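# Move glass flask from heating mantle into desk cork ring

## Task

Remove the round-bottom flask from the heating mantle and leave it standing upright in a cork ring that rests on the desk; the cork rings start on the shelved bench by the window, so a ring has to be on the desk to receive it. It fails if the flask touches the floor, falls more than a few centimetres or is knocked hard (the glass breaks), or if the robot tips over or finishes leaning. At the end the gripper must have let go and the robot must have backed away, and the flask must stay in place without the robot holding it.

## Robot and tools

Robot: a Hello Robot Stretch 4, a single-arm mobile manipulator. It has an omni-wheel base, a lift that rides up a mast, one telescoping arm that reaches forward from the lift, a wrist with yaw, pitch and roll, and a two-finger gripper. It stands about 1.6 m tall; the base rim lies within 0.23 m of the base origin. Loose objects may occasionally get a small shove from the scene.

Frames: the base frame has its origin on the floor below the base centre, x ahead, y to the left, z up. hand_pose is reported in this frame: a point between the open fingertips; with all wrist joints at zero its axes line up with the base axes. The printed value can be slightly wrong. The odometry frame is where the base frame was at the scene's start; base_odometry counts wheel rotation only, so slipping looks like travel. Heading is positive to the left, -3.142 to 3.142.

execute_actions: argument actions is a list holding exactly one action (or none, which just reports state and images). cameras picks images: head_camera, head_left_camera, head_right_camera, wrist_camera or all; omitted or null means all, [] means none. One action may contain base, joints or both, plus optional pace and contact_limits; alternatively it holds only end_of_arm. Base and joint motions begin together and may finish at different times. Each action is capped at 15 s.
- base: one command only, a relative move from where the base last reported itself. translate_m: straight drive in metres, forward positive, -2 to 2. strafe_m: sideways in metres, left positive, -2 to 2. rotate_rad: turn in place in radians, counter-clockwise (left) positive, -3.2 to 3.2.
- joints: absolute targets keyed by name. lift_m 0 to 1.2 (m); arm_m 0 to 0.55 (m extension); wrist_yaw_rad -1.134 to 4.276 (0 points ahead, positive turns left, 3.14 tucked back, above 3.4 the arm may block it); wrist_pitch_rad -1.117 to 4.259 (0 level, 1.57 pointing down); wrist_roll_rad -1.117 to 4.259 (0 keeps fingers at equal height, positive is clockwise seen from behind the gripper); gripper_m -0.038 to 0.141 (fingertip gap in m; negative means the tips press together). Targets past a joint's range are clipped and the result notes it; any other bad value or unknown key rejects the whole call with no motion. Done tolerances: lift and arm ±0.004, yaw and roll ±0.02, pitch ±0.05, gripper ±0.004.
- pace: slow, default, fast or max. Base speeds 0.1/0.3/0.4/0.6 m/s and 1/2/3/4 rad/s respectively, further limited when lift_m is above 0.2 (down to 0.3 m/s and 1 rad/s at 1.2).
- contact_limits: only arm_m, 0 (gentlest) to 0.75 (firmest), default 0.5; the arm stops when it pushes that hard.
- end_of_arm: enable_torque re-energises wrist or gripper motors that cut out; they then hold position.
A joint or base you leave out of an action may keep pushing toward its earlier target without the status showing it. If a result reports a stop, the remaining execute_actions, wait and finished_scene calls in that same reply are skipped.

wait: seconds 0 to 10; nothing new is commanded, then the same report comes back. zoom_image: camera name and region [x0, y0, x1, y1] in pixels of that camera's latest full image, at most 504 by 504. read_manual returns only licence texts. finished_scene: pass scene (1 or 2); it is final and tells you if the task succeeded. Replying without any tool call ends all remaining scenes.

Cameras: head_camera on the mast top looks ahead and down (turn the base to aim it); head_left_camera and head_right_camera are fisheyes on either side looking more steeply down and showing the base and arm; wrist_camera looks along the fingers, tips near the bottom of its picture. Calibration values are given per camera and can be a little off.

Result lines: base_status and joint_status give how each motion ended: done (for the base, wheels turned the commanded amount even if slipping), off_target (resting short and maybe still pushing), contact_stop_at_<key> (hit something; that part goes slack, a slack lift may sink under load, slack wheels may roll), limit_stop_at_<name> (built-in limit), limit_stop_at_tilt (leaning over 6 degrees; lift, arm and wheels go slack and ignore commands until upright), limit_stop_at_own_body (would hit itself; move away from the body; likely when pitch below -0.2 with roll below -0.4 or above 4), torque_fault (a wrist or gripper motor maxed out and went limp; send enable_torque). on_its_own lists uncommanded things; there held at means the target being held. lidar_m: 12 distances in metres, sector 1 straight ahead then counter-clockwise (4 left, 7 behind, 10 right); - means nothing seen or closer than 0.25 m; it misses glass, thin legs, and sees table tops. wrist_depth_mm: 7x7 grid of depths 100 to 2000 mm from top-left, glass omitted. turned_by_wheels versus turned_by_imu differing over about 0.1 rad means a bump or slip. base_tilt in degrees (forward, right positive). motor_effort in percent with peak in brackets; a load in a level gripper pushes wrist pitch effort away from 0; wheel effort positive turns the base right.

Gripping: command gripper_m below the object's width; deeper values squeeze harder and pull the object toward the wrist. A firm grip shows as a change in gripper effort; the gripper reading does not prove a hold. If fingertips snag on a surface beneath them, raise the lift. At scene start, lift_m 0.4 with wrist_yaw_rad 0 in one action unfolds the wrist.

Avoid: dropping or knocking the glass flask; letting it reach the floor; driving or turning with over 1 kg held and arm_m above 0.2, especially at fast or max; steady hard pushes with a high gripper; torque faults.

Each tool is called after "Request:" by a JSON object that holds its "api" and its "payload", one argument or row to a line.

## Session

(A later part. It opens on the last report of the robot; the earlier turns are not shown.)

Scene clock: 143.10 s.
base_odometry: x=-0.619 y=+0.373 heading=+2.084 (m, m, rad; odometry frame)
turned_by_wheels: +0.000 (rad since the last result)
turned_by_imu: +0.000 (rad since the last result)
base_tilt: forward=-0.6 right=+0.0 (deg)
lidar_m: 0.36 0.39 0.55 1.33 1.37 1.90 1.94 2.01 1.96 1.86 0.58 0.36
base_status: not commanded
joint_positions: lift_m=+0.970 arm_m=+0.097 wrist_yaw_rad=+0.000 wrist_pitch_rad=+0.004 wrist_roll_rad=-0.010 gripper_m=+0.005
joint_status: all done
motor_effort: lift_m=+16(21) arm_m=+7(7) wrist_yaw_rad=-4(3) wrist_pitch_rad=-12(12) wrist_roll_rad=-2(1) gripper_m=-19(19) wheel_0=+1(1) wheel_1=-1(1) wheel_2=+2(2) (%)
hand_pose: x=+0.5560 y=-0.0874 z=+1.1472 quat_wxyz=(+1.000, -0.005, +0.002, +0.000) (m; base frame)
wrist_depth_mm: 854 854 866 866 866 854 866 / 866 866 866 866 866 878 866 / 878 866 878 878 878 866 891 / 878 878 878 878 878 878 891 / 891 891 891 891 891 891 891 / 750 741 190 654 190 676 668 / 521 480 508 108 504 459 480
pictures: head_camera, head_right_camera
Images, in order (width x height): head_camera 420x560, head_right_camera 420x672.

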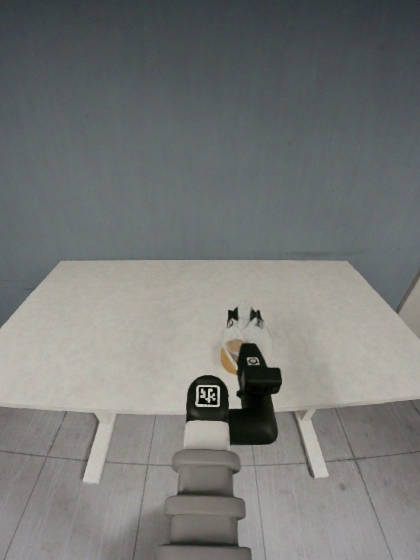

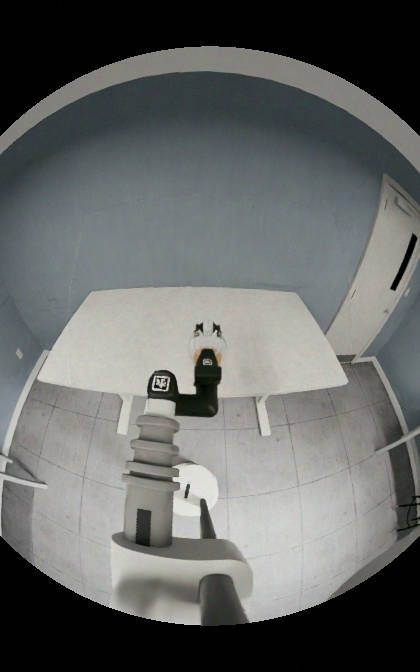

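Aligned. Step down.

Request:
{"api": "execute_actions", "payload": {
  "actions": [
    {"joints":{"lift_m":0.955},"pace":"slow"}
  ],
  "cameras": []
}}

Request:
{"api": "execute_actions", "payload": {
  "actions": [
    {"joints":{"lift_m":0.945},"pace":"slow"}
  ],
  "cameras": []
}}

Scene clock: 147.93 s.
base_odometry: x=-0.619 y=+0.373 heading=+2.084 (m, m, rad; odometry frame)
turned_by_wheels: +0.000 (rad since the last result)
turned_by_imu: +0.001 (rad since the last result)
base_tilt: forward=-0.6 right=+0.1 (deg)
lidar_m: 0.39 0.39 0.53 1.35 1.35 1.88 1.95 2.00 1.96 1.87 0.58 0.40
base_status: not commanded
joint_positions: lift_m=+0.955 arm_m=+0.097 wrist_yaw_rad=+0.000 wrist_pitch_rad=+0.004 wrist_roll_rad=-0.010 gripper_m=+0.005
joint_status: all done
motor_effort: lift_m=+16(15) arm_m=+8(7) wrist_yaw_rad=-2(2) wrist_pitch_rad=-12(13) wrist_roll_rad=-1(0) gripper_m=-19(19) wheel_0=+0(1) wheel_1=-1(1) wheel_2=+2(2) (%)
hand_pose: x=+0.5560 y=-0.0874 z=+1.1322 quat_wxyz=(+1.000, -0.005, +0.002, +0.000) (m; base frame)
wrist_depth_mm: 854 866 854 854 854 854 866 / 866 866 866 878 878 866 866 / 878 866 891 878 891 878 891 / 878 878 878 878 878 878 891 / 878 891 891 891 891 891 891 / 715 691 189 615 190 634 627 / 492 452 480 108 477 427 449
pictures: none
No camera images: the call's "cameras" was empty. Leave "cameras" out to get every camera's image.

Scene clock: 148.67 s.
base_odometry: x=-0.619 y=+0.373 heading=+2.084 (m, m, rad; odometry frame)
turned_by_wheels: +0.000 (rad since the last result)
turned_by_imu: +0.000 (rad since the last result)
base_tilt: forward=-0.6 right=+0.0 (deg)
lidar_m: 0.37 0.36 0.53 1.34 1.36 1.87 1.93 2.00 1.97 1.88 0.57 0.39
base_status: not commanded
joint_positions: lift_m=+0.945 arm_m=+0.097 wrist_yaw_rad=+0.000 wrist_pitch_rad=+0.004 wrist_roll_rad=-0.010 gripper_m=+0.005
joint_status: all done
motor_effort: lift_m=+16(16) arm_m=+7(7) wrist_yaw_rad=-2(2) wrist_pitch_rad=-13(13) wrist_roll_rad=+0(1) gripper_m=-19(19) wheel_0=+0(1) wheel_1=-1(1) wheel_2=+3(3) (%)
hand_pose: x=+0.5560 y=-0.0874 z=+1.1222 quat_wxyz=(+1.000, -0.005, +0.002, +0.000) (m; base frame)
wrist_depth_mm: 866 866 866 854 854 854 866 / 866 866 866 866 878 878 866 / 866 866 866 878 866 878 878 / 878 891 891 891 878 878 878 / 891 891 891 878 891 904 891 / 683 661 189 585 190 615 597 / 469 436 459 108 452 413 433
pictures: none
No camera images: the call's "cameras" was empty. Leave "cameras" out to get every camera's image.

Request:
{"api": "execute_actions", "payload": {
  "actions": [
    {"joints":{"lift_m":0.937},"pace":"slow"}
  ],
  "cameras": []
}}

Scene clock: 151.97 s.
base_odometry: x=-0.619 y=+0.373 heading=+2.084 (m, m, rad; odometry frame)
turned_by_wheels: +0.000 (rad since the last result)
turned_by_imu: +0.001 (rad since the last result)
base_tilt: forward=-0.6 right=+0.1 (deg)
lidar_m: 0.35 0.39 0.53 1.33 1.34 1.88 1.94 2.00 1.96 1.88 0.57 0.40
base_status: not commanded
joint_positions: lift_m=+0.937 arm_m=+0.097 wrist_yaw_rad=+0.000 wrist_pitch_rad=+0.004 wrist_roll_rad=-0.010 gripper_m=+0.005
joint_status: all done
motor_effort: lift_m=+16(15) arm_m=+8(7) wrist_yaw_rad=-3(2) wrist_pitch_rad=-11(15) wrist_roll_rad=+3(0) gripper_m=-20(19) wheel_0=+1(0) wheel_1=-1(1) wheel_2=+2(3) (%)
hand_pose: x=+0.5560 y=-0.0874 z=+1.1142 quat_wxyz=(+1.000, -0.005, +0.002, +0.000) (m; base frame)
wrist_depth_mm: 854 866 866 866 854 866 866 / 866 866 866 854 866 866 878 / 866 878 878 878 878 878 878 / 878 891 891 878 891 878 878 / 891 891 891 891 904 891 891 / 661 640 189 569 190 591 574 / 455 421 442 108 439 397 415
pictures: none
No camera images: the call's "cameras" was empty. Leave "cameras" out to get every camera's image.

Request:
{"api": "execute_actions", "payload": {
  "actions": [
    {"joints":{"lift_m":0.929},"pace":"slow"}
  ],
  "cameras": []
}}

Scene clock: 155.43 s.
base_odometry: x=-0.619 y=+0.373 heading=+2.084 (m, m, rad; odometry frame)
turned_by_wheels: +0.000 (rad since the last result)
turned_by_imu: +0.001 (rad since the last result)
base_tilt: forward=-0.6 right=+0.0 (deg)
lidar_m: 0.38 0.40 0.54 1.34 1.35 1.88 1.93 2.00 1.96 1.88 0.57 0.42
base_status: not commanded
joint_positions: lift_m=+0.930 arm_m=+0.097 wrist_yaw_rad=+0.000 wrist_pitch_rad=-0.004 wrist_roll_rad=-0.010 gripper_m=+0.005
joint_status: all done
motor_effort: lift_m=+13(16) arm_m=+7(7) wrist_yaw_rad=-1(1) wrist_pitch_rad=+12(12) wrist_roll_rad=-1(0) gripper_m=-19(20) wheel_0=+1(1) wheel_1=-1(1) wheel_2=+3(3) (%)
hand_pose: x=+0.5560 y=-0.0875 z=+1.1090 quat_wxyz=(+1.000, -0.005, -0.002, +0.000) (m; base frame)
wrist_depth_mm: 866 866 866 866 866 866 878 / 866 866 878 878 866 878 878 / 866 878 878 891 891 878 878 / 891 878 878 866 891 878 878 / 878 878 891 891 878 891 891 / 676 661 189 580 190 597 591 / 455 424 445 108 442 399 418
pictures: none
No camera images: the call's "cameras" was empty. Leave "cameras" out to get every camera's image.

Request:
{"api": "execute_actions", "payload": {
  "actions": [
    {"joints":{"gripper_m":0.09,"lift_m":0.936},"pace":"slow"}
  ],
  "cameras": []
}}

Request:
{"api": "execute_actions", "payload": {
  "actions": [
    {"base":{"translate_m":-0.4},"joints":{"arm_m":0.0}}
  ],
  "cameras": ["wrist_camera"]
}}

Scene clock: 162.50 s.
base_odometry: x=-0.619 y=+0.373 heading=+2.084 (m, m, rad; odometry frame)
turned_by_wheels: +0.000 (rad since the last result)
turned_by_imu: +0.001 (rad since the last result)
base_tilt: forward=-0.6 right=+0.0 (deg)
lidar_m: 0.38 0.38 0.52 1.34 1.36 1.87 1.95 2.02 1.96 1.89 0.57 0.41
base_status: not commanded
joint_positions: lift_m=+0.936 arm_m=+0.097 wrist_yaw_rad=+0.000 wrist_pitch_rad=+0.002 wrist_roll_rad=-0.010 gripper_m=+0.090
joint_status: all done
motor_effort: lift_m=+23(23) arm_m=+7(8) wrist_yaw_rad=-1(0) wrist_pitch_rad=-6(13) wrist_roll_rad=-1(2) gripper_m=-2(19) wheel_0=+1(1) wheel_1=-1(1) wheel_2=+2(2) (%)
hand_pose: x=+0.5560 y=-0.0875 z=+1.1132 quat_wxyz=(+1.000, -0.005, +0.001, +0.000) (m; base frame)
wrist_depth_mm: 854 866 866 854 854 866 854 / 878 866 866 878 878 878 878 / 878 878 866 866 878 866 878 / 878 878 891 878 891 891 891 / 891 891 891 891 891 904 878 / 654 640 204 615 517 544 580 / 452 424 442 108 442 399 415
pictures: none
No camera images: the call's "cameras" was empty. Leave "cameras" out to get every camera's image.

Scene clock: 165.30 s.
base_odometry: x=-0.423 y=+0.025 heading=+2.084 (m, m, rad; odometry frame)
turned_by_wheels: +0.000 (rad since the last result)
turned_by_imu: +0.002 (rad since the last result)
base_tilt: forward=-0.6 right=+0.0 (deg)
lidar_m: 0.76 0.79 2.17 1.29 1.34 1.87 1.53 1.58 1.97 1.87 2.26 0.83
base_status: done
joint_positions: lift_m=+0.936 arm_m=+0.002 wrist_yaw_rad=+0.000 wrist_pitch_rad=+0.002 wrist_roll_rad=-0.010 gripper_m=+0.090
joint_status: all done
joint sent to its limit — the command would take arm_m past its lower limit, so that joint was sent only as far as its limit.
motor_effort: lift_m=+22(23) arm_m=-8(8) wrist_yaw_rad=-1(0) wrist_pitch_rad=-9(8) wrist_roll_rad=-1(2) gripper_m=-3(2) wheel_0=-1(5) wheel_1=+0(5) wheel_2=-1(10) (%)
hand_pose: x=+0.4618 y=-0.0874 z=+1.1132 quat_wxyz=(+1.000, -0.005, +0.001, +0.000) (m; base frame)
wrist_depth_mm: 1366 1336 1336 1366 1366 1366 1336 / 1397 1366 1366 1336 1366 1366 1366 / 1366 1366 1366 1397 1397 1397 1397 / 1397 1397 1397 1397 1397 1397 1397 / 1397 1160 1118 1078 1025 1008 976 / 661 647 203 621 574 597 634 / 931 1430 1430 108 1430 1205 1464
pictures: wrist_camera
camera_calibration (this result's frames):
wrist_camera: T_world_to_cam=[[0.017528, -0.99943, -0.0288428, -0.053322], [-0.0439875, 0.0280485, -0.998638, 1.18168], [0.998878, 0.0187728, -0.0434708, -0.181554], [0, 0, 0, 1]] pos_world=[0.234264, -0.0830276, 1.17064]
Images, in order (width x height): wrist_camera 616x392.

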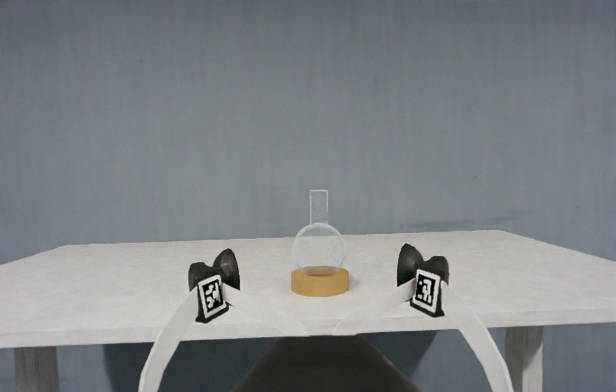

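Request:
{"api": "finished_scene", "payload": {
  "scene": 2
}}

The scene is finished: the task was done.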